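# Get the carton out of the counter-shelf aisle

## Task

Take the carton completely out of the passage that runs between the counter and the low shelf, disturbing nothing else if possible. At the end the robot must have released the carton and backed away from it, must be upright and not leaning, and the carton must stay out of the aisle without the robot supporting it.

## Robot and tools

ROBOT. A Hello Robot Stretch 3: a two-wheeled base (0.33 m long, 0.34 m wide), a mast with a lift, and a single arm that telescopes out to the robot's right side. The gripper cannot move forward on its own; you drive the base for that. Spinning in place pivots on the point between the drive wheels, 0.05 m behind the front edge. With the arm pulled in and the wrist folded, the sweep radius is 0.28 m; an unfolded, level wrist reaches past that circle. The base cannot go sideways. Occasionally a loose object gets nudged by something outside the robot.

FRAMES. Base frame: origin on the floor midway between the wheels, x ahead, y to the left, z up. hand_pose is reported in it, at the point where closed fingertips meet; with all wrist joints at zero its x axis is up, y points back along the arm toward the mast, z toward the rear. The odometry frame is the base frame as it stood when the scene began. base_odometry comes from wheel counts only, so wheel slip looks like motion; heading is left-positive in -3.142..3.142. turned_by_wheels and turned_by_imu give the turn since the previous result, left-positive.

execute_actions. Argument actions: a list with zero or one action. An empty list only reports state and pictures. An action may hold base, joints, or both, plus optional contact_limits; its motions start at once and may finish at different times. base takes exactly one key: translate_m, a relative drive in metres from the current base position, forward positive, -1 to 1; or rotate_rad, a relative spin in radians, counter-clockwise (left) positive, -3.2 to 3.2. Base offsets count from the base's position in the latest state report. joints is a map of joint name to absolute target: lift_m 0..1.1 (arm height on mast); arm_m 0..0.52 (extension); wrist_yaw_rad -1.345..4.42 (0 along the arm, positive toward the front, 3.0 folded over the base); wrist_pitch_rad -1.57..0.451 (0 level, negative tips fingers down); wrist_roll_rad -2.911..2.911 (0 fingers side by side); gripper_m -0.089..0.179 (larger is wider; true fingertip gap is about 0.007 less when nearly shut, 0.025 less when fully open, zero below 0.007); head_pan_rad -3.953..1.73 (0 ahead, positive left, -1.57 along the arm); head_tilt_rad -1.53..0.419 (negative down). Done tolerances: ±0.004 for lift, arm, gripper; ±0.02 for yaw, roll, head; ±0.05 for pitch. Any joint or base motion omitted from an action may still be driving to an earlier target without the status showing it. contact_limits accepts only arm_m: an effort percent (1..100) at which the arm stops with contact_stop (negative sense when retracting); it also caps arm holding force until the next action, and values above the maximum are cut. Too small a value stops instantly. cameras: list of head_camera, nav_camera, wrist_camera or all; omitted/null/all gives every camera, [] none. Unknown keys, names or out-of-range numbers make the whole call rejected with no motion. One action runs at most 15 s. If a result reports a stop, later execute_actions, wait and finished_scene calls in that same reply are skipped.

wait: seconds 0..10; nothing new is commanded, returns the same report as an empty action.
zoom_image: camera plus region [x0,y0,x1,y1] in pixels of that camera's latest full image, origin top-left, at most 504x504.
finished_scene: scene (integer); ends the scene permanently once the last command has been held, and says if the task succeeded. Giving a reply with no tool call ends everything.

RESULTS. base_status and joint_status tell how each motion of the last accepted action ended: done (for the base this means the wheels turned fully, slip included), off_target (stopped short and may keep pushing; for the base something is blocking it), contact_stop, time_out, torque_fault. After the last three the old target is dropped and the joint holds where it stopped, except slack or disabled joints. Arm and lift go slack after a contact stop until commanded again; a slack lift may sag under load or keep pressing, and closing fingers on a surface lifts it. Base, wrist and head have no contact stop and will keep pushing. A wrist servo under sustained strain turns off for 10 s (torque_fault). on_its_own covers uncommanded things; its held at value is the target being held, not the actual position, and an out-of-range rest effort suggests a push or load. motor_effort is percent of maximum, positive toward larger joint values (positive wheel effort pushes forward), with the peak in brackets; readings carry fixed biases and noise. lidar_m: 12 distances from the base origin in 30-degree sectors, first straight ahead then counter-clockwise (4th left, 7th behind, 10th right), one plane 0.17 m up, range 0.15..12 m, '-' for nothing; blind to glass and low objects, may miss thin legs, and the robot itself hides parts of sectors 5, 6, 9, 10. wrist_depth_mm and head_depth_mm: 7x7 median depth grids from top left (45..1000 and 280..4000 mm; head grid is in the sideways image). base_tilt in degrees, forward and right positive, with a fixed offset up to about 4 degrees.

CAMERAS. head_camera and nav_camera move with the head; wrist_camera rides on the gripper. Calibration lines give K, distortion and T_world_to_cam from the base frame; expect small errors, larger for the wrist camera.

GRIPPER. Close to a value below the object's width to grasp; release by opening at least 0.02 above where the fingers made contact. Neither reading nor status confirms a grip. Over-squeezing triggers a stall guard that weakens the hold; send a different value to re-squeeze.

CAUTIONS. Fold or unfold the wrist only with lift_m 0.32..0.95, wrist_pitch_rad -0.4 and roll near 0; once folded the lift may go down to 0.25. With yaw below -0.4 keep pitch at -0.5 or lower. Full base speed (0.30 m/s, 1.9 rad/s) needs lift below 0.30, arm below 0.03 and yaw above 2.54; otherwise 0.10 m/s and 0.63 rad/s. Arm pushes against rigid things with the gripper above about 0.45 m can tip the robot, more so with higher contact limits or a repeated push. Driving while holding or hooking something immovable, or snagging furniture (especially reversing), can tip it: reverse the last move in small steps, free the gripper, and lower the lift to about 0.2 if still leaning. Avoid drops, slams, hard hits and forceful shoves.

Each tool is called after "Emit:" as name(argument=value, ...) on one line, values as JSON.

## Session

Emit:
execute_actions(actions=[{"joints":{"head_tilt_rad":-0.7}}])

Scene clock: 0.97 s.
base_odometry: x=+0.000 y=+0.000 heading=+0.000 (m, m, rad; odometry frame)
turned_by_wheels: +0.000 (rad since the last result)
turned_by_imu: +0.000 (rad since the last result)
base_tilt: forward=+2.2 right=+0.3 (deg)
lidar_m: 1.73 1.24 1.24 1.72 1.47 1.49 0.85 0.73 0.73 0.86 1.78 1.48
head_depth_mm: 2201 2404 2579 2203 1759 1453 1244 / 2366 2552 2726 2178 1732 1444 1248 / 2242 2395 2651 2167 1728 1446 1238 / 2032 1880 1934 2082 1727 1434 1225 / 1864 1845 1390 2135 1697 1433 1231 / 1737 1772 1298 2131 1717 1422 1225 / 1613 1689 1233 2041 1703 1418 1233
base_status: not commanded
joint_positions: lift_m=+0.316 arm_m=+0.003 wrist_yaw_rad=+3.029 wrist_pitch_rad=-0.611 wrist_roll_rad=-0.014 gripper_m=+0.037 head_pan_rad=-0.005 head_tilt_rad=-0.691
joint_status: all done
motor_effort: left_wheel=+0(0) right_wheel=-1(0) lift_m=+27(27) arm_m=-1(0) wrist_yaw_rad=+0(1) wrist_pitch_rad=+3(3) wrist_roll_rad=+0(0) gripper_m=+0(1) head_pan_rad=-1(0) head_tilt_rad=-5(41) (%)
hand_pose: x=+0.0007 y=+0.0470 z=+0.2879 quat_wxyz=(+0.249, +0.680, +0.177, +0.666) (m; base frame)
wrist_depth_mm: - - - - - - - / 975 948 952 938 931 915 880 / 778 765 - 742 743 737 722 / 639 636 630 622 608 606 605 / 541 538 - 561 542 524 514 / 470 - - - - 460 455 / 426 - - - 400 403 401
pictures: head_camera (sideways: a quarter turn clockwise sets it upright), nav_camera (sideways: a quarter turn counterclockwise sets it upright), wrist_camera
camera_calibration (this result's frames):
head_camera: T_world_to_cam=[[-0.588032, -0.0452739, -0.80757, 1.07574], [-0.0234226, 0.998967, -0.0389489, 0.0542202], [0.808499, -0.00398782, -0.588485, 0.718323], [0, 0, 0, 1]] pos_world=[0.0530765, -0.00259669, 1.29357]
nav_camera: T_world_to_cam=[[0.610484, 0.0040328, 0.792018, -0.99802], [-0.028896, -0.999208, 0.0273607, 0.0218495], [0.791501, -0.0395894, -0.609884, 0.748357], [0, 0, 0, 1]] pos_world=[0.0175812, 0.055484, 1.24626]
wrist_camera: T_world_to_cam=[[0.999144, -0.0411367, 0.00441444, 0.00573971], [-0.025398, -0.69408, -0.719449, 0.275902], [0.0326598, 0.718721, -0.694531, 0.324845], [0, 0, 0, 1]] pos_world=[-0.00933682, -0.0417392, 0.424087]
Images, in order (width x height): head_camera 896x504, nav_camera 672x504, wrist_camera 644x364.

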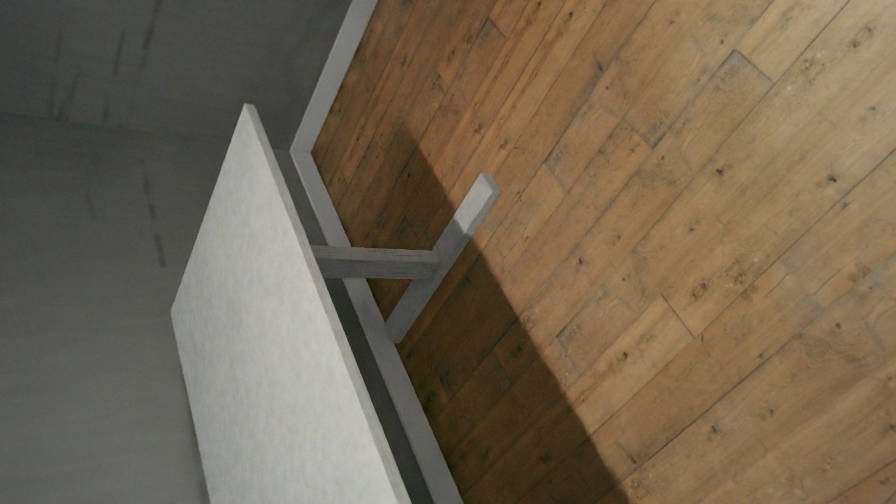

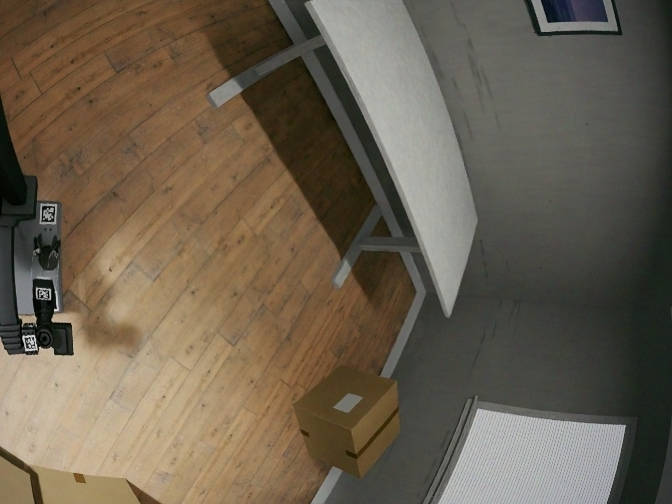

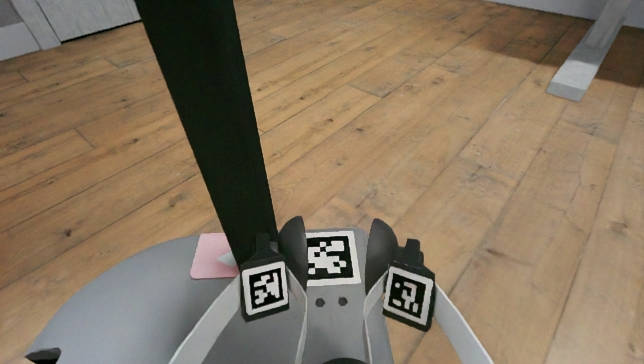

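Emit:
execute_actions(actions=[{"joints":{"head_pan_rad":-2.0,"lift_m":0.26}}], cameras=["head_camera","nav_camera"])

Scene clock: 5.03 s.
base_odometry: x=+0.000 y=+0.000 heading=+0.000 (m, m, rad; odometry frame)
turned_by_wheels: +0.000 (rad since the last result)
turned_by_imu: -0.001 (rad since the last result)
base_tilt: forward=+2.2 right=+0.3 (deg)
lidar_m: 1.73 1.24 1.23 1.72 1.48 1.49 0.85 0.73 0.73 0.86 1.78 1.48
head_depth_mm: 2610 2772 855 801 906 1052 1226 / 2715 2841 850 839 962 1132 1239 / 2819 3038 842 880 1018 1195 1237 / 2962 3256 876 943 1101 1337 1238 / 3103 3226 2822 1430 1224 1361 1234 / 3172 2918 2848 1433 1227 1366 1221 / 3174 3340 2564 1414 1220 1361 1217
base_status: not commanded
joint_positions: lift_m=+0.260 arm_m=+0.003 wrist_yaw_rad=+3.029 wrist_pitch_rad=-0.612 wrist_roll_rad=-0.014 gripper_m=+0.037 head_pan_rad=-1.993 head_tilt_rad=-0.691
joint_status: all done
motor_effort: left_wheel=+0(0) right_wheel=+0(0) lift_m=+22(23) arm_m=+0(0) wrist_yaw_rad=+0(0) wrist_pitch_rad=+3(3) wrist_roll_rad=+0(0) gripper_m=+1(0) head_pan_rad=-5(53) head_tilt_rad=-4(4) (%)
hand_pose: x=+0.0007 y=+0.0468 z=+0.2320 quat_wxyz=(+0.250, +0.680, +0.177, +0.666) (m; base frame)
wrist_depth_mm: - - - - - - 972 / 846 848 816 823 818 800 798 / 658 664 - 652 644 637 624 / 548 554 541 556 537 526 526 / 486 - - - 462 451 451 / - - - - - 398 396 / - - - - 347 354 351
pictures: head_camera (sideways: a quarter turn clockwise sets it upright), nav_camera (sideways: a quarter turn counterclockwise sets it upright)
camera_calibration (this result's frames):
head_camera: T_world_to_cam=[[0.196946, 0.556199, -0.807375, 1.0707], [0.922809, -0.383284, -0.0389395, 0.048436], [-0.331112, -0.737384, -0.588752, 0.725623], [0, 0, 0, 1]] pos_world=[-0.0153044, -0.0418942, 1.29355]
nav_camera: T_world_to_cam=[[-0.243745, -0.560014, 0.791816, -0.992546], [-0.901832, 0.431218, 0.0273686, 0.0271641], [-0.356772, -0.707414, -0.610146, 0.755703], [0, 0, 0, 1]] pos_world=[0.052183, -0.0329582, 1.24626]
Images, in order (width x height): head_camera 896x504, nav_camera 672x504.

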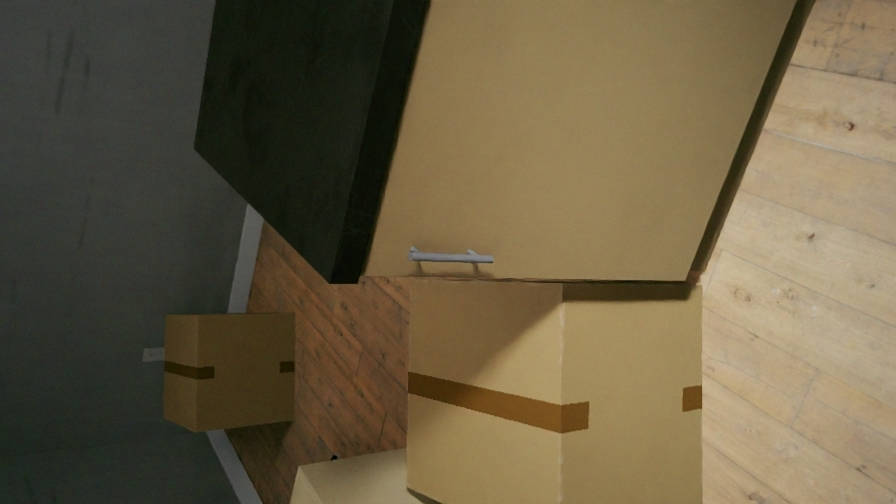

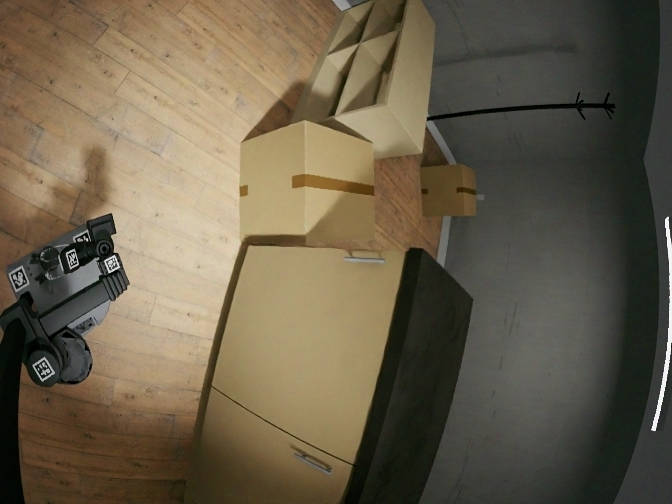

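Emit:
execute_actions(actions=[{"base":{"rotate_rad":-0.77},"joints":{"head_pan_rad":0,"head_tilt_rad":-0.9}}], cameras=[])

Emit:
execute_actions(actions=[{"base":{"translate_m":0.68}}], cameras=[])

Emit:
execute_actions(actions=[{"base":{"rotate_rad":-1.57}}], cameras=["head_camera","nav_camera"])

Scene clock: 15.10 s.
base_odometry: x=+0.000 y=+0.000 heading=-0.770 (m, m, rad; odometry frame)
turned_by_wheels: -0.770 (rad since the last result)
turned_by_imu: -0.766 (rad since the last result)
base_tilt: forward=+2.3 right=+0.3 (deg)
lidar_m: 1.48 1.66 1.74 1.24 1.74 1.53 1.47 1.03 0.75 0.73 0.75 0.92
head_depth_mm: 2048 2338 2093 1750 1495 1309 1158 / 2041 2364 2102 1749 1492 1297 1156 / 2080 2359 2062 1736 1476 1300 1149 / 2046 1871 1997 1722 1471 1284 1150 / 2085 1721 1859 1730 1483 1280 1145 / 2078 1764 1922 1719 1461 1281 1149 / 2089 2263 2057 1701 1458 1270 1140
base_status: done
joint_positions: lift_m=+0.260 arm_m=+0.003 wrist_yaw_rad=+3.029 wrist_pitch_rad=-0.612 wrist_roll_rad=-0.014 gripper_m=+0.037 head_pan_rad=-0.007 head_tilt_rad=-0.889
joint_status: all done
motor_effort: left_wheel=+4(14) right_wheel=-3(7) lift_m=+22(22) arm_m=-1(1) wrist_yaw_rad=+0(0) wrist_pitch_rad=+3(3) wrist_roll_rad=+0(0) gripper_m=+0(0) head_pan_rad=+4(53) head_tilt_rad=-6(25) (%)
hand_pose: x=+0.0007 y=+0.0468 z=+0.2319 quat_wxyz=(+0.250, +0.680, +0.177, +0.666) (m; base frame)
wrist_depth_mm: - - - - - - - / 854 837 819 823 796 802 782 / 674 654 - 630 644 640 635 / 548 553 538 555 538 529 526 / 481 - - - 465 454 447 / - - - - - 397 394 / - - - - 350 352 352
pictures: none
No camera images: the call's "cameras" was empty. Leave "cameras" out to get every camera's image.

Scene clock: 19.07 s.
base_odometry: x=+0.488 y=-0.473 heading=-0.770 (m, m, rad; odometry frame)
turned_by_wheels: +0.000 (rad since the last result)
turned_by_imu: +0.001 (rad since the last result)
base_tilt: forward=+2.2 right=+0.3 (deg)
lidar_m: 0.81 0.83 1.35 1.67 1.74 2.23 2.15 1.03 0.75 0.61 0.87 1.22
head_depth_mm: 1421 1614 1896 1737 1491 1304 1157 / 1420 1627 1907 1743 1488 1290 1153 / 1424 1633 1917 1736 1474 1295 1149 / 1432 1650 1476 1611 1467 1291 1148 / 1436 1659 1374 1289 1429 1283 1148 / 1452 1621 1367 1226 1424 1281 1147 / 1453 1669 1367 1353 1461 1275 1140
base_status: done
joint_positions: lift_m=+0.260 arm_m=+0.003 wrist_yaw_rad=+3.029 wrist_pitch_rad=-0.612 wrist_roll_rad=-0.014 gripper_m=+0.037 head_pan_rad=-0.007 head_tilt_rad=-0.890
joint_status: not commanded
motor_effort: left_wheel=+4(15) right_wheel=-3(6) lift_m=+22(22) arm_m=+0(1) wrist_yaw_rad=+0(0) wrist_pitch_rad=+3(3) wrist_roll_rad=+0(0) gripper_m=+1(0) head_pan_rad=+4(4) head_tilt_rad=-6(6) (%)
hand_pose: x=+0.0007 y=+0.0468 z=+0.2319 quat_wxyz=(+0.250, +0.680, +0.177, +0.666) (m; base frame)
wrist_depth_mm: - - - - - - - / 837 829 825 821 808 785 788 / 672 658 - 645 642 633 629 / 556 538 545 553 537 536 528 / 486 - - - 461 452 448 / - - - - - 397 397 / - - - - 347 355 349
pictures: none
No camera images: the call's "cameras" was empty. Leave "cameras" out to get every camera's image.

Scene clock: 21.27 s.
base_odometry: x=+0.488 y=-0.473 heading=-2.340 (m, m, rad; odometry frame)
turned_by_wheels: -1.570 (rad since the last result)
turned_by_imu: -1.560 (rad since the last result)
base_tilt: forward=+2.2 right=+0.3 (deg)
lidar_m: 0.61 0.87 1.22 0.81 0.82 1.35 1.67 1.40 2.24 2.15 1.03 0.75
head_depth_mm: 2781 1246 1205 1151 1313 1300 1160 / 2810 2617 2091 1155 1383 1291 1153 / 2810 2601 1395 1153 1244 1301 1154 / 2845 2606 2066 1151 1152 1295 1151 / 2865 2568 2063 1178 1215 1287 1148 / 2764 2567 1295 1348 1430 1284 1143 / 2334 2426 1096 1332 1437 1279 1139
base_status: done
joint_positions: lift_m=+0.260 arm_m=+0.003 wrist_yaw_rad=+3.029 wrist_pitch_rad=-0.612 wrist_roll_rad=-0.014 gripper_m=+0.037 head_pan_rad=-0.007 head_tilt_rad=-0.890
joint_status: not commanded
motor_effort: left_wheel=+4(16) right_wheel=-2(5) lift_m=+22(22) arm_m=-1(1) wrist_yaw_rad=+0(0) wrist_pitch_rad=+3(3) wrist_roll_rad=+0(0) gripper_m=+0(1) head_pan_rad=+4(4) head_tilt_rad=-7(6) (%)
hand_pose: x=+0.0007 y=+0.0467 z=+0.2319 quat_wxyz=(+0.250, +0.680, +0.177, +0.666) (m; base frame)
wrist_depth_mm: - 970 854 - - - 915 / 849 818 807 801 800 790 780 / 679 657 - 654 650 638 637 / 553 551 542 560 536 539 523 / 481 - - - 461 449 449 / - - - - - 399 393 / - - - - 350 354 350
pictures: head_camera (sideways: a quarter turn clockwise sets it upright), nav_camera (sideways: a quarter turn counterclockwise sets it upright)
camera_calibration (this result's frames):
head_camera: T_world_to_cam=[[-0.736118, -0.0431182, -0.675478, 0.904483], [-0.0286098, 0.999059, -0.0325953, 0.045971], [0.676248, -0.00466867, -0.736659, 0.911865], [0, 0, 0, 1]] pos_world=[0.0504748, -0.00267084, 1.28419]
nav_camera: T_world_to_cam=[[0.75497, 0.00185722, 0.655757, -0.821316], [-0.0249674, -0.99919, 0.0315747, 0.016347], [0.655284, -0.0402105, -0.754312, 0.93704], [0, 0, 0, 1]] pos_world=[0.00645016, 0.0555379, 1.24489]
Images, in order (width x height): head_camera 896x504, nav_camera 672x504.

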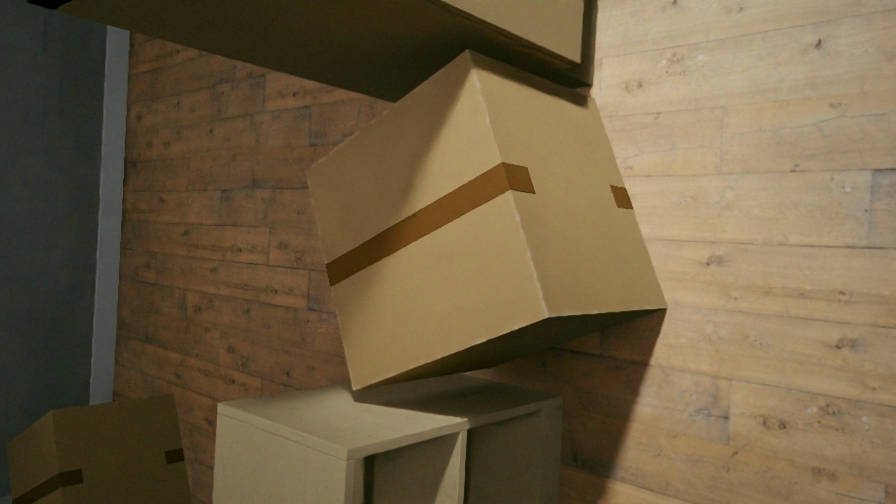

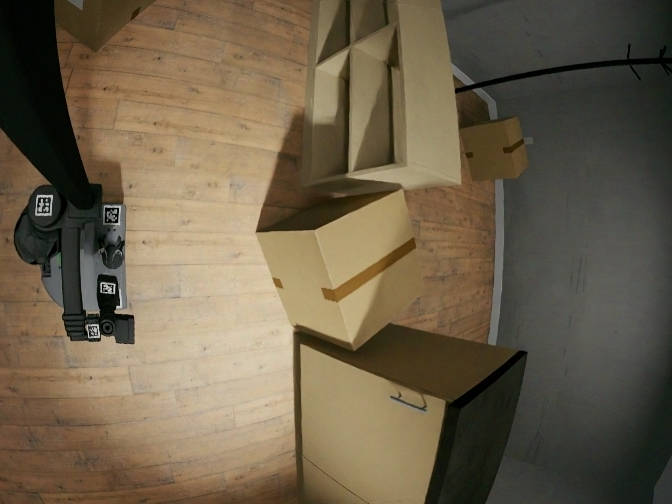

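Emit:
execute_actions(actions=[{"base":{"translate_m":0.52}}], cameras=[])

Emit:
execute_actions(actions=[{"base":{"translate_m":0.3},"joints":{"lift_m":0.45,"head_tilt_rad":-1.2}}], cameras=["nav_camera"])

Scene clock: 28.10 s.
base_odometry: x=+0.127 y=-0.847 heading=-2.339 (m, m, rad; odometry frame)
turned_by_wheels: +0.000 (rad since the last result)
turned_by_imu: +0.000 (rad since the last result)
base_tilt: forward=+2.2 right=+0.3 (deg)
lidar_m: - - 0.95 1.53 1.06 1.25 2.19 1.88 2.25 0.81 0.29 0.15
head_depth_mm: 2361 2532 2114 1698 1142 982 802 / 2332 2520 2071 1739 1467 872 786 / 2383 2561 2068 1738 991 863 772 / 2369 2564 2102 1720 982 863 768 / 2373 2565 2058 1708 986 862 768 / 2387 2573 2038 1713 1468 857 788 / 2292 2109 2043 1632 968 1007 1110
base_status: done
joint_positions: lift_m=+0.260 arm_m=+0.003 wrist_yaw_rad=+3.029 wrist_pitch_rad=-0.612 wrist_roll_rad=-0.014 gripper_m=+0.037 head_pan_rad=-0.007 head_tilt_rad=-0.890
joint_status: not commanded
motor_effort: left_wheel=+4(15) right_wheel=-3(5) lift_m=+22(22) arm_m=-1(1) wrist_yaw_rad=+0(0) wrist_pitch_rad=+3(3) wrist_roll_rad=+0(0) gripper_m=+1(0) head_pan_rad=+4(4) head_tilt_rad=-6(6) (%)
hand_pose: x=+0.0007 y=+0.0467 z=+0.2319 quat_wxyz=(+0.250, +0.680, +0.177, +0.666) (m; base frame)
wrist_depth_mm: 829 942 - - 934 794 107 / 840 833 823 800 760 146 111 / 661 656 - 647 633 152 116 / 548 550 542 557 532 161 122 / 478 - - - 464 172 129 / - - - - - 186 136 / - - - - 297 193 143
pictures: none
No camera images: the call's "cameras" was empty. Leave "cameras" out to get every camera's image.

Scene clock: 31.53 s.
base_odometry: x=-0.081 y=-1.063 heading=-2.340 (m, m, rad; odometry frame)
turned_by_wheels: -0.001 (rad since the last result)
turned_by_imu: +0.026 (rad since the last result)
base_tilt: forward=+2.2 right=+0.3 (deg)
lidar_m: - - 0.30 0.29 1.30 1.27 2.48 2.16 2.25 0.19 0.15 -
head_depth_mm: 1887 1718 1541 936 868 799 1103 / 1887 1698 1541 939 860 810 - / 1884 1699 1527 936 856 808 - / 1892 1692 1534 937 858 800 - / 1878 1694 1533 947 861 797 - / 1880 1688 1524 1404 1262 1186 1130 / 1824 1686 1522 1378 928 973 1125
base_status: translate_m off_target (by the wheels' count: +0.2997 of +0.3000)
joint_positions: lift_m=+0.450 arm_m=+0.003 wrist_yaw_rad=+3.029 wrist_pitch_rad=-0.613 wrist_roll_rad=-0.014 gripper_m=+0.037 head_pan_rad=-0.007 head_tilt_rad=-1.186
joint_status: all done
on_its_own: left_wheel is at rest, and its effort (+21) is outside its rest range (-18 to +18); right_wheel is at rest, and its effort (+46) is outside its rest range (-18 to +18)
motor_effort: left_wheel=+21(96) right_wheel=+46(47) lift_m=+31(30) arm_m=-1(1) wrist_yaw_rad=+0(0) wrist_pitch_rad=+3(3) wrist_roll_rad=+0(0) gripper_m=+0(0) head_pan_rad=+4(4) head_tilt_rad=-8(30) (%)
hand_pose: x=+0.0007 y=+0.0467 z=+0.4214 quat_wxyz=(+0.250, +0.680, +0.177, +0.666) (m; base frame)
wrist_depth_mm: - - - - 316 316 322 / - - - - 356 360 360 / - - - 900 397 398 405 / 821 821 832 763 215 200 199 / 705 713 692 609 184 173 171 / 612 621 640 620 156 151 150 / 549 558 - - 234 135 133
pictures: nav_camera (sideways: a quarter turn counterclockwise sets it upright)
camera_calibration (this result's frames):
nav_camera: T_world_to_cam=[[0.913675, 0.000970823, 0.406443, -0.4975], [-0.0147336, -0.999261, 0.0355076, 0.0111774], [0.406177, -0.0384308, -0.912986, 1.14481], [0, 0, 0, 1]] pos_world=[-0.0102786, 0.0556481, 1.24701]
Images, in order (width x height): nav_camera 672x504.

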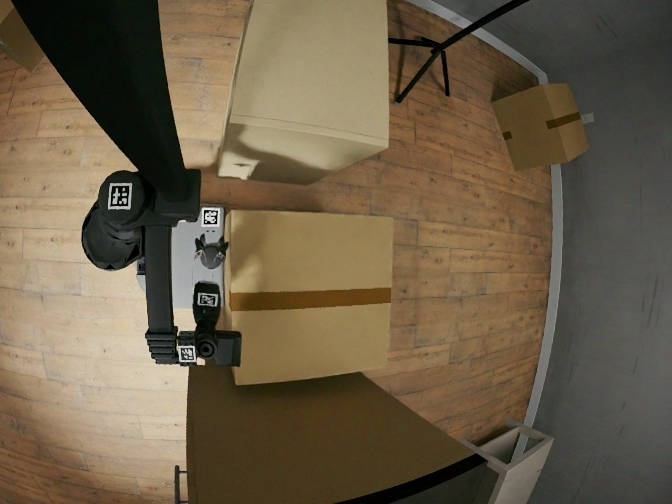

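Emit:
execute_actions(actions=[{"base":{"translate_m":0.85}}], cameras=["nav_camera"])

Scene clock: 42.93 s.
base_odometry: x=-0.672 y=-1.673 heading=-2.341 (m, m, rad; odometry frame)
turned_by_wheels: +0.000 (rad since the last result)
turned_by_imu: -0.494 (rad since the last result)
base_tilt: forward=+2.2 right=+0.2 (deg)
lidar_m: - - 0.15 0.19 1.15 0.61 0.75 0.54 0.29 0.19 0.15 -
head_depth_mm: 1633 1621 1535 1404 1286 1176 1123 / 1747 1703 1539 938 865 807 - / 1809 1691 1540 940 860 809 - / 1817 1698 1534 939 859 805 - / 1726 1690 1538 934 857 800 - / 1634 1691 1533 954 855 803 1129 / 1577 1682 1535 1393 1282 1190 1120
base_status: translate_m off_target (by the wheels' count: +0.8496 of +0.8500)
joint_positions: lift_m=+0.450 arm_m=+0.003 wrist_yaw_rad=+3.029 wrist_pitch_rad=-0.613 wrist_roll_rad=-0.014 gripper_m=+0.037 head_pan_rad=-0.007 head_tilt_rad=-1.186
joint_status: not commanded
on_its_own: left_wheel is at rest, and its effort (+54) is outside its rest range (-18 to +18); right_wheel is at rest, and its effort (+45) is outside its rest range (-18 to +18)
motor_effort: left_wheel=+54(78) right_wheel=+45(47) lift_m=+31(31) arm_m=-1(1) wrist_yaw_rad=+0(1) wrist_pitch_rad=+3(3) wrist_roll_rad=+0(0) gripper_m=+0(0) head_pan_rad=+4(4) head_tilt_rad=-7(7) (%)
hand_pose: x=+0.0007 y=+0.0467 z=+0.4214 quat_wxyz=(+0.250, +0.680, +0.177, +0.666) (m; base frame)
wrist_depth_mm: - - - - - - - / - - - - - - - / 916 - - - 249 240 237 / 775 822 829 820 216 201 199 / 686 698 699 693 184 173 172 / 603 618 630 615 156 151 150 / 553 549 - - 234 134 133
pictures: nav_camera (sideways: a quarter turn counterclockwise sets it upright)
camera_calibration (this result's frames):
nav_camera: T_world_to_cam=[[0.913692, 0.00102254, 0.406407, -0.497452], [-0.0146755, -0.999262, 0.0355079, 0.0111766], [0.406143, -0.0384075, -0.913002, 1.14483], [0, 0, 0, 1]] pos_world=[-0.010284, 0.0556472, 1.24701]
Images, in order (width x height): nav_camera 672x504.

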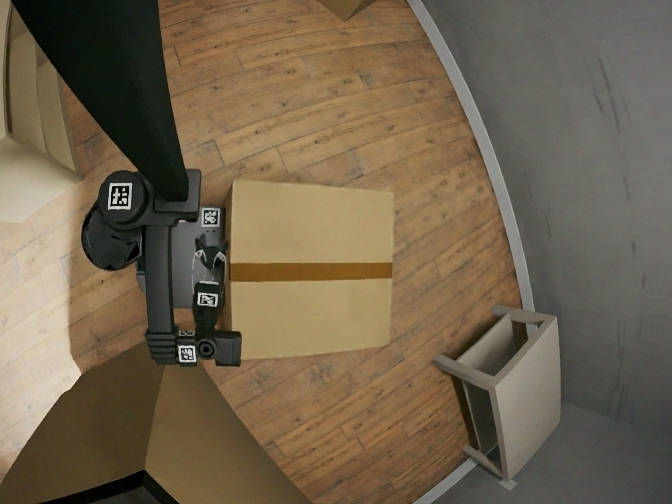

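Out past the counter; back off a little.

Emit:
execute_actions(actions=[{"base":{"translate_m":-0.2}}], cameras=[])

Emit:
finished_scene(scene=1)

Scene clock: 51.33 s.
base_odometry: x=-0.533 y=-1.529 heading=-2.340 (m, m, rad; odometry frame)
turned_by_wheels: +0.000 (rad since the last result)
turned_by_imu: -0.001 (rad since the last result)
base_tilt: forward=+2.3 right=+0.2 (deg)
lidar_m: 0.25 0.26 1.37 1.05 1.02 0.45 0.62 2.66 0.35 0.26 0.29 0.26
head_depth_mm: 1694 1677 1542 1413 1284 1209 866 / 1846 1702 1026 935 894 1205 - / 1874 1695 1026 938 891 1209 - / 1862 1688 1023 930 887 1203 - / 1816 1679 1024 935 887 1202 - / 1803 1683 1508 956 1005 1198 1133 / 1756 1674 1512 1394 1282 1199 1125
base_status: done
joint_positions: lift_m=+0.450 arm_m=+0.003 wrist_yaw_rad=+3.029 wrist_pitch_rad=-0.613 wrist_roll_rad=-0.014 gripper_m=+0.037 head_pan_rad=-0.007 head_tilt_rad=-1.186
joint_status: not commanded
motor_effort: left_wheel=+2(49) right_wheel=-2(42) lift_m=+31(31) arm_m=-1(1) wrist_yaw_rad=+0(1) wrist_pitch_rad=+3(3) wrist_roll_rad=+0(0) gripper_m=+0(1) head_pan_rad=+4(4) head_tilt_rad=-7(7) (%)
hand_pose: x=+0.0007 y=+0.0467 z=+0.4214 quat_wxyz=(+0.250, +0.680, +0.177, +0.666) (m; base frame)
wrist_depth_mm: 761 - - - - - - / 693 - - - - - - / 798 958 - 978 966 969 286 / 423 795 834 817 807 790 288 / 468 664 710 695 719 434 291 / 523 599 625 619 616 445 294 / 547 561 - - 526 418 296
pictures: none
No camera images: the call's "cameras" was empty. Leave "cameras" out to get every camera's image.

The scene is finished: the task was done.


## Next scene

The same job, from a new start.

Emit:
execute_actions(actions=[{"joints":{"head_tilt_rad":-0.8}}])

Scene clock: 1.00 s.
base_odometry: x=+0.000 y=+0.000 heading=+0.000 (m, m, rad; odometry frame)
turned_by_wheels: +0.000 (rad since the last result)
turned_by_imu: +0.000 (rad since the last result)
base_tilt: forward=+2.2 right=+0.2 (deg)
lidar_m: 0.97 0.99 1.23 1.50 1.18 1.91 2.09 1.50 0.99 0.96 1.08 1.41
head_depth_mm: 1491 1679 1946 1941 1606 1371 1199 / 1474 1669 1923 1923 1615 1373 1190 / 1468 1647 1896 1929 1592 1361 1192 / 1449 1650 1762 1330 1491 1361 1188 / 1447 1626 1612 1321 1487 1355 1186 / 1430 1613 1602 1311 1466 1350 1187 / 1413 1592 1796 1741 1537 1345 1176
base_status: not commanded
joint_positions: lift_m=+0.492 arm_m=+0.003 wrist_yaw_rad=+2.937 wrist_pitch_rad=-0.466 wrist_roll_rad=-0.014 gripper_m=+0.037 head_pan_rad=-0.005 head_tilt_rad=-0.789
joint_status: all done
motor_effort: left_wheel=+0(0) right_wheel=+0(1) lift_m=+26(26) arm_m=+0(1) wrist_yaw_rad=+0(0) wrist_pitch_rad=+3(3) wrist_roll_rad=+0(0) gripper_m=+0(0) head_pan_rad=-1(0) head_tilt_rad=-6(44) (%)
hand_pose: x=+0.0231 y=+0.0657 z=+0.4936 quat_wxyz=(+0.232, +0.696, +0.094, +0.673) (m; base frame)
wrist_depth_mm: - - - - - - - / - - - - - - - / - - - - - - - / - - - - - - - / 865 874 944 907 942 874 904 / 766 753 - 748 773 745 743 / 631 642 646 640 619 643 626
pictures: head_camera (sideways: a quarter turn clockwise sets it upright), nav_camera (sideways: a quarter turn counterclockwise sets it upright), wrist_camera
camera_calibration (this result's frames):
head_camera: T_world_to_cam=[[-0.664789, -0.0449029, -0.74568, 0.995536], [-0.0271263, 0.998985, -0.0359725, 0.0503632], [0.746539, -0.00368655, -0.665332, 0.818667], [0, 0, 0, 1]] pos_world=[0.0520209, -0.00259151, 1.28885]
nav_camera: T_world_to_cam=[[0.685598, 0.00366978, 0.727971, -0.914999], [-0.0260798, -0.999222, 0.0295989, 0.018922], [0.727513, -0.0392783, -0.684968, 0.846416], [0, 0, 0, 1]] pos_world=[0.0120359, 0.0555109, 1.2453]
wrist_camera: T_world_to_cam=[[0.990808, -0.134485, 0.0145989, -0.0154347], [-0.0667451, -0.579879, -0.811964, 0.476557], [0.117663, 0.803526, -0.583525, 0.39121], [0, 0, 0, 1]] pos_world=[0.00106982, -0.0400775, 0.615453]
Images, in order (width x height): head_camera 896x504, nav_camera 672x504, wrist_camera 644x364.

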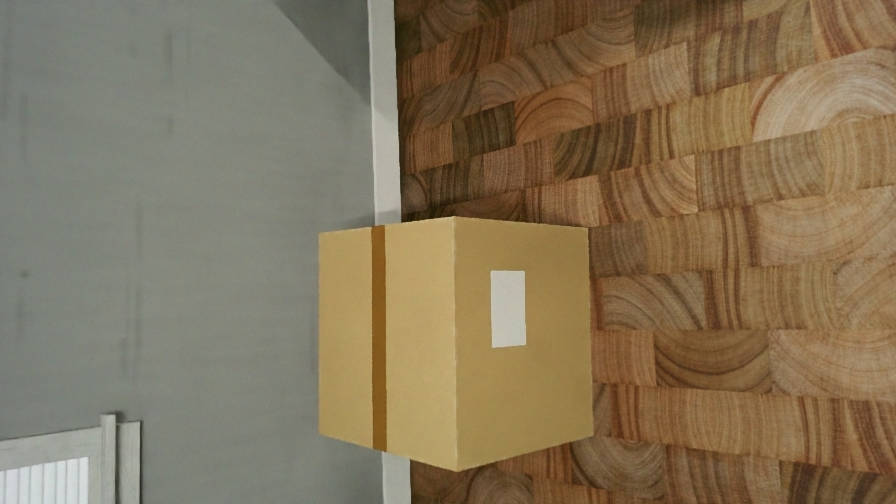

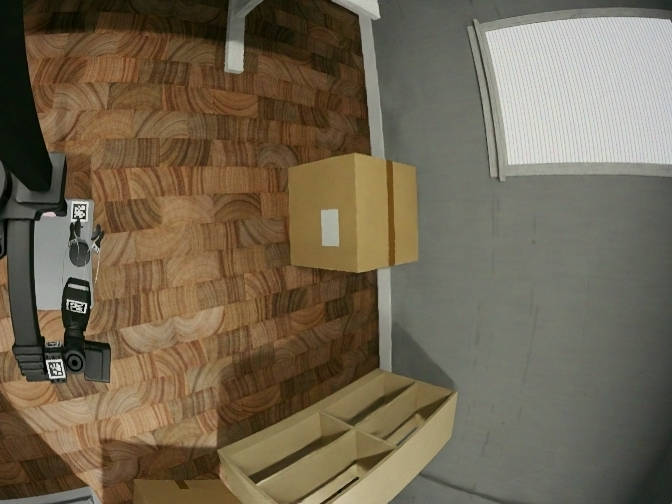

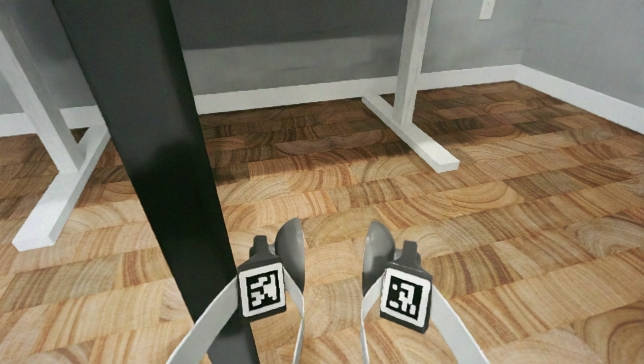

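Emit:
execute_actions(actions=[{"base":{"rotate_rad":-1.4},"joints":{"lift_m":0.26}}], cameras=["head_camera","nav_camera"])

Scene clock: 6.20 s.
base_odometry: x=+0.000 y=+0.000 heading=-1.400 (m, m, rad; odometry frame)
turned_by_wheels: -1.400 (rad since the last result)
turned_by_imu: -1.394 (rad since the last result)
base_tilt: forward=+2.3 right=+0.3 (deg)
lidar_m: 1.00 1.07 1.70 0.97 1.73 1.22 1.51 1.17 2.16 2.09 1.25 0.96
head_depth_mm: 2866 1200 1136 1174 1373 1375 1195 / 2895 3158 1657 1642 1531 1368 1197 / 2905 3110 1625 1410 1560 1359 1196 / 2990 3153 1625 1402 1547 1354 1186 / 2961 3096 1682 1503 1584 1349 1189 / 2903 2709 1473 1548 1554 1349 1186 / 2942 2665 1293 1516 1545 1349 1182
base_status: done
joint_positions: lift_m=+0.260 arm_m=+0.003 wrist_yaw_rad=+2.937 wrist_pitch_rad=-0.468 wrist_roll_rad=-0.014 gripper_m=+0.037 head_pan_rad=-0.005 head_tilt_rad=-0.790
joint_status: all done
motor_effort: left_wheel=+3(12) right_wheel=-2(8) lift_m=+21(23) arm_m=+0(1) wrist_yaw_rad=+0(0) wrist_pitch_rad=+4(4) wrist_roll_rad=+0(0) gripper_m=+1(0) head_pan_rad=-1(0) head_tilt_rad=-5(6) (%)
hand_pose: x=+0.0231 y=+0.0655 z=+0.2619 quat_wxyz=(+0.233, +0.696, +0.095, +0.673) (m; base frame)
wrist_depth_mm: - - 929 922 - - - / - - - - - - - / 877 - 897 883 887 873 892 / 677 681 692 675 670 688 692 / 559 557 580 575 579 554 544 / 478 - - - 481 458 462 / - - - - 386 397 396
pictures: head_camera (sideways: a quarter turn clockwise sets it upright), nav_camera (sideways: a quarter turn counterclockwise sets it upright)
camera_calibration (this result's frames):
head_camera: T_world_to_cam=[[-0.665374, -0.0449001, -0.745158, 0.994859], [-0.0271546, 0.998985, -0.0359474, 0.0503306], [0.746016, -0.00368401, -0.665918, 0.819433], [0, 0, 0, 1]] pos_world=[0.0520107, -0.00259146, 1.28881]
nav_camera: T_world_to_cam=[[0.686169, 0.00366702, 0.727433, -0.914301], [-0.0260566, -0.999222, 0.0296156, 0.0189002], [0.726975, -0.0392757, -0.685539, 0.847162], [0, 0, 0, 1]] pos_world=[0.0119914, 0.0555111, 1.2453]
Images, in order (width x height): head_camera 896x504, nav_camera 672x504.

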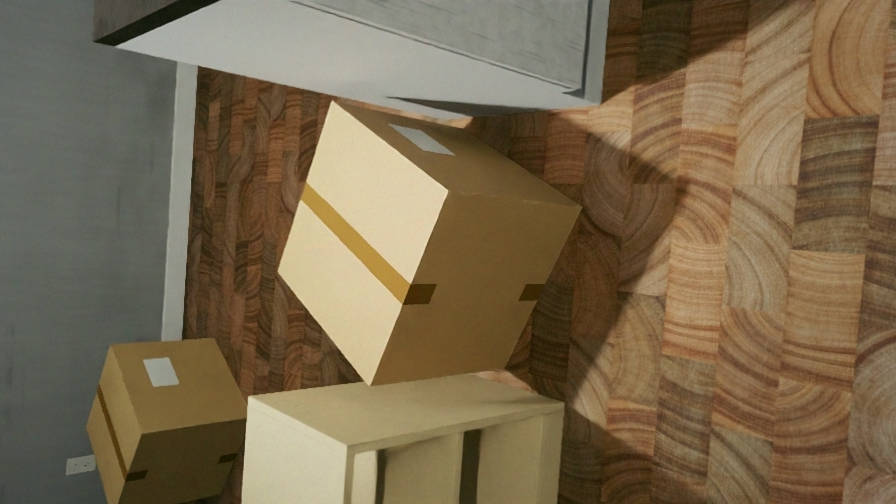

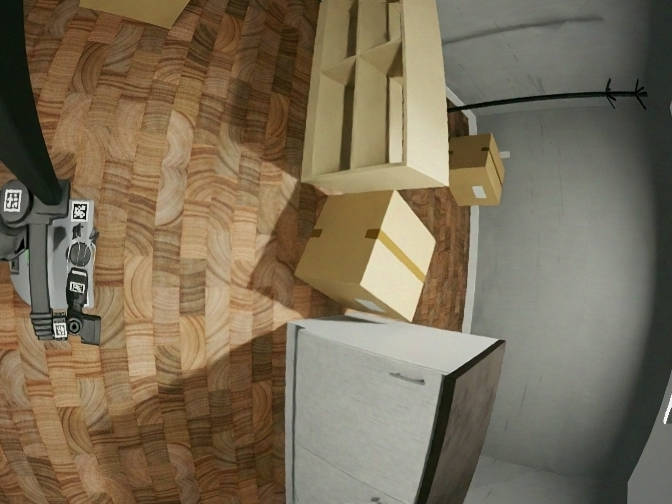

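Emit:
execute_actions(actions=[{"base":{"translate_m":0.91}}], cameras=[])

Emit:
execute_actions(actions=[{"base":{"translate_m":0.45},"joints":{"lift_m":0.47,"head_tilt_rad":-1.2}}], cameras=["nav_camera"])

Scene clock: 14.07 s.
base_odometry: x=+0.155 y=-0.897 heading=-1.400 (m, m, rad; odometry frame)
turned_by_wheels: +0.000 (rad since the last result)
turned_by_imu: +0.000 (rad since the last result)
base_tilt: forward=+2.2 right=+0.2 (deg)
lidar_m: 0.16 0.17 0.36 0.96 1.19 1.39 2.03 2.04 2.22 0.34 0.35 -
head_depth_mm: 2048 2320 2440 1933 1608 975 987 / 2086 2338 2466 1946 1591 916 803 / 2085 2320 2441 1916 1579 914 798 / 2114 2367 2408 1920 1583 911 797 / 2117 2411 2402 1906 1578 910 794 / 2148 2309 2177 1899 1577 905 792 / 2155 2124 1995 1890 1573 1346 791
base_status: done
joint_positions: lift_m=+0.260 arm_m=+0.003 wrist_yaw_rad=+2.937 wrist_pitch_rad=-0.468 wrist_roll_rad=-0.014 gripper_m=+0.037 head_pan_rad=-0.005 head_tilt_rad=-0.791
joint_status: not commanded
motor_effort: left_wheel=+3(13) right_wheel=-2(4) lift_m=+22(22) arm_m=-1(1) wrist_yaw_rad=+0(0) wrist_pitch_rad=+4(4) wrist_roll_rad=+0(0) gripper_m=+0(0) head_pan_rad=+0(0) head_tilt_rad=-5(5) (%)
hand_pose: x=+0.0231 y=+0.0655 z=+0.2619 quat_wxyz=(+0.233, +0.696, +0.095, +0.673) (m; base frame)
wrist_depth_mm: 946 - - 987 369 376 227 / 978 - - 987 409 403 211 / 889 - 863 791 448 441 198 / 699 674 684 661 503 376 188 / 557 534 581 552 552 335 175 / 469 - - - 468 303 167 / - - - - 395 268 159
pictures: none
No camera images: the call's "cameras" was empty. Leave "cameras" out to get every camera's image.

Scene clock: 18.90 s.
base_odometry: x=+0.231 y=-1.340 heading=-1.399 (m, m, rad; odometry frame)
turned_by_wheels: +0.001 (rad since the last result)
turned_by_imu: -0.102 (rad since the last result)
base_tilt: forward=+2.2 right=+0.2 (deg)
lidar_m: - - 0.15 0.19 0.38 0.50 2.48 0.48 0.33 0.32 0.32 -
head_depth_mm: 1922 1709 1555 1411 1302 1008 892 / 1905 1711 1544 1416 1299 1206 - / 1900 1708 1557 940 867 809 - / 1898 1700 1548 938 863 803 - / 1895 1709 1538 935 864 808 - / 1885 1698 1541 934 862 804 1142 / 1886 1691 1538 948 862 805 1127
base_status: translate_m off_target (by the wheels' count: +0.4498 of +0.4500)
joint_positions: lift_m=+0.470 arm_m=+0.003 wrist_yaw_rad=+2.937 wrist_pitch_rad=-0.468 wrist_roll_rad=-0.014 gripper_m=+0.037 head_pan_rad=-0.005 head_tilt_rad=-1.186
joint_status: all done
on_its_own: left_wheel is at rest, and its effort (+50) is outside its rest range (-18 to +18)
motor_effort: left_wheel=+50(67) right_wheel=+6(33) lift_m=+30(27) arm_m=-1(1) wrist_yaw_rad=+0(0) wrist_pitch_rad=+4(4) wrist_roll_rad=+0(0) gripper_m=+0(0) head_pan_rad=+0(0) head_tilt_rad=-7(34) (%)
hand_pose: x=+0.0230 y=+0.0654 z=+0.4714 quat_wxyz=(+0.233, +0.696, +0.095, +0.673) (m; base frame)
wrist_depth_mm: 330 - 364 - - - - / 360 - 410 - - - - / 391 - 440 - 399 397 394 / 429 447 507 417 307 307 307 / 489 507 547 348 260 249 248 / 692 576 - 379 212 208 209 / 619 622 643 602 182 182 180
pictures: nav_camera (sideways: a quarter turn counterclockwise sets it upright)
camera_calibration (this result's frames):
nav_camera: T_world_to_cam=[[0.913576, 0.00258527, 0.40666, -0.497782], [-0.0129768, -0.999285, 0.0355056, 0.0111692], [0.406461, -0.0377143, -0.912889, 1.14468], [0, 0, 0, 1]] pos_world=[-0.0103638, 0.055619, 1.247]
Images, in order (width x height): nav_camera 672x504.

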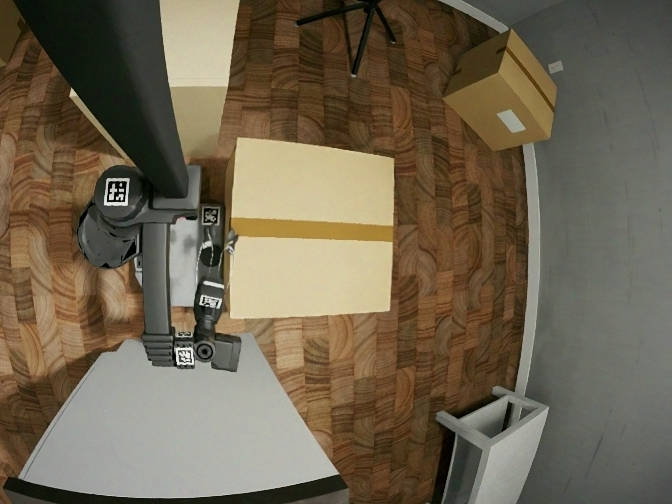

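Emit:
execute_actions(actions=[{"base":{"translate_m":0.36}}], cameras=[])

Emit:
execute_actions(actions=[{"base":{"translate_m":-0.2}}], cameras=["nav_camera"])

Scene clock: 26.40 s.
base_odometry: x=+0.293 y=-1.694 heading=-1.398 (m, m, rad; odometry frame)
turned_by_wheels: +0.001 (rad since the last result)
turned_by_imu: +0.000 (rad since the last result)
base_tilt: forward=+2.2 right=+0.2 (deg)
lidar_m: - - 0.15 0.19 0.52 0.53 2.79 0.45 0.37 0.69 2.17 -
head_depth_mm: 1669 1715 1550 1414 1302 1206 1112 / 1669 1705 1543 1416 1304 1202 - / 1661 1709 1551 936 862 811 - / 1665 1709 1544 940 862 806 - / 1664 1715 1550 938 862 808 - / 1658 1703 1546 935 862 805 1138 / 1653 1696 1532 948 859 804 1128
base_status: translate_m off_target (by the wheels' count: +0.3598 of +0.3600)
joint_positions: lift_m=+0.470 arm_m=+0.003 wrist_yaw_rad=+2.937 wrist_pitch_rad=-0.468 wrist_roll_rad=-0.014 gripper_m=+0.037 head_pan_rad=-0.005 head_tilt_rad=-1.186
joint_status: not commanded
on_its_own: left_wheel is at rest, and its effort (+57) is outside its rest range (-18 to +18)
motor_effort: left_wheel=+57(65) right_wheel=+8(19) lift_m=+30(30) arm_m=+0(0) wrist_yaw_rad=+0(0) wrist_pitch_rad=+4(4) wrist_roll_rad=+0(0) gripper_m=+1(0) head_pan_rad=+0(0) head_tilt_rad=-7(7) (%)
hand_pose: x=+0.0230 y=+0.0654 z=+0.4714 quat_wxyz=(+0.233, +0.696, +0.095, +0.673) (m; base frame)
wrist_depth_mm: 840 - - - - - 956 / 835 - - - - - 978 / 616 - - - 402 394 398 / 877 914 - 416 309 305 302 / 510 793 880 355 259 248 247 / 564 698 - 388 212 210 208 / 600 632 616 610 181 181 181
pictures: none
No camera images: the call's "cameras" was empty. Leave "cameras" out to get every camera's image.

Scene clock: 29.47 s.
base_odometry: x=+0.259 y=-1.497 heading=-1.398 (m, m, rad; odometry frame)
turned_by_wheels: +0.000 (rad since the last result)
turned_by_imu: -0.001 (rad since the last result)
base_tilt: forward=+2.2 right=+0.3 (deg)
lidar_m: 0.25 0.26 0.35 0.99 0.46 0.52 2.63 0.46 0.32 0.31 2.06 0.26
head_depth_mm: 1834 1704 1556 1416 1297 1203 871 / 1832 1713 1547 1416 1302 1201 - / 1827 1706 1025 944 896 1207 - / 1824 1707 1028 938 895 1211 - / 1827 1704 1026 935 891 1213 - / 1825 1702 1026 940 895 1194 1145 / 1813 1685 1515 947 911 1193 1132
base_status: done
joint_positions: lift_m=+0.470 arm_m=+0.003 wrist_yaw_rad=+2.937 wrist_pitch_rad=-0.468 wrist_roll_rad=-0.014 gripper_m=+0.037 head_pan_rad=-0.005 head_tilt_rad=-1.186
joint_status: not commanded
motor_effort: left_wheel=+1(50) right_wheel=+0(8) lift_m=+30(30) arm_m=+0(0) wrist_yaw_rad=+0(0) wrist_pitch_rad=+4(4) wrist_roll_rad=+0(0) gripper_m=+0(0) head_pan_rad=+0(1) head_tilt_rad=-8(7) (%)
hand_pose: x=+0.0230 y=+0.0654 z=+0.4714 quat_wxyz=(+0.233, +0.696, +0.095, +0.673) (m; base frame)
wrist_depth_mm: 335 - - - - - - / 368 - - - - - - / 401 - - - - 409 392 / 439 464 - - - 363 305 / 489 532 897 855 823 368 267 / 552 578 - 722 517 384 261 / 626 612 632 621 603 384 266
pictures: nav_camera (sideways: a quarter turn counterclockwise sets it upright)
camera_calibration (this result's frames):
nav_camera: T_world_to_cam=[[0.913579, 0.00259779, 0.406653, -0.497773], [-0.0129628, -0.999285, 0.0355057, 0.011169], [0.406455, -0.0377086, -0.912892, 1.14469], [0, 0, 0, 1]] pos_world=[-0.010365, 0.0556188, 1.247]
Images, in order (width x height): nav_camera 672x504.

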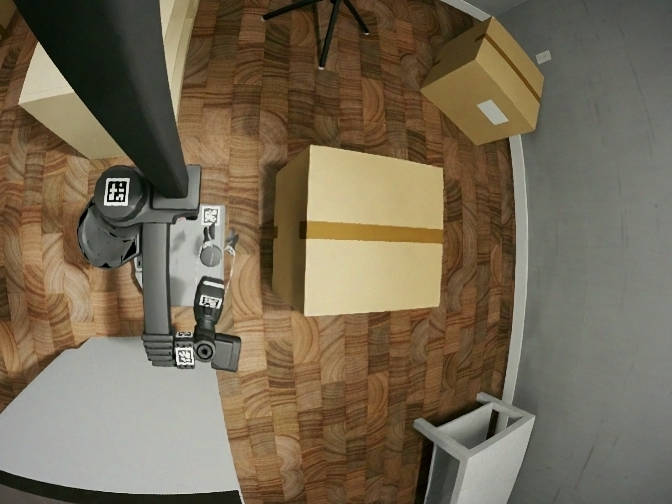

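Emit:
finished_scene(scene=2)

The scene is finished: the task was done.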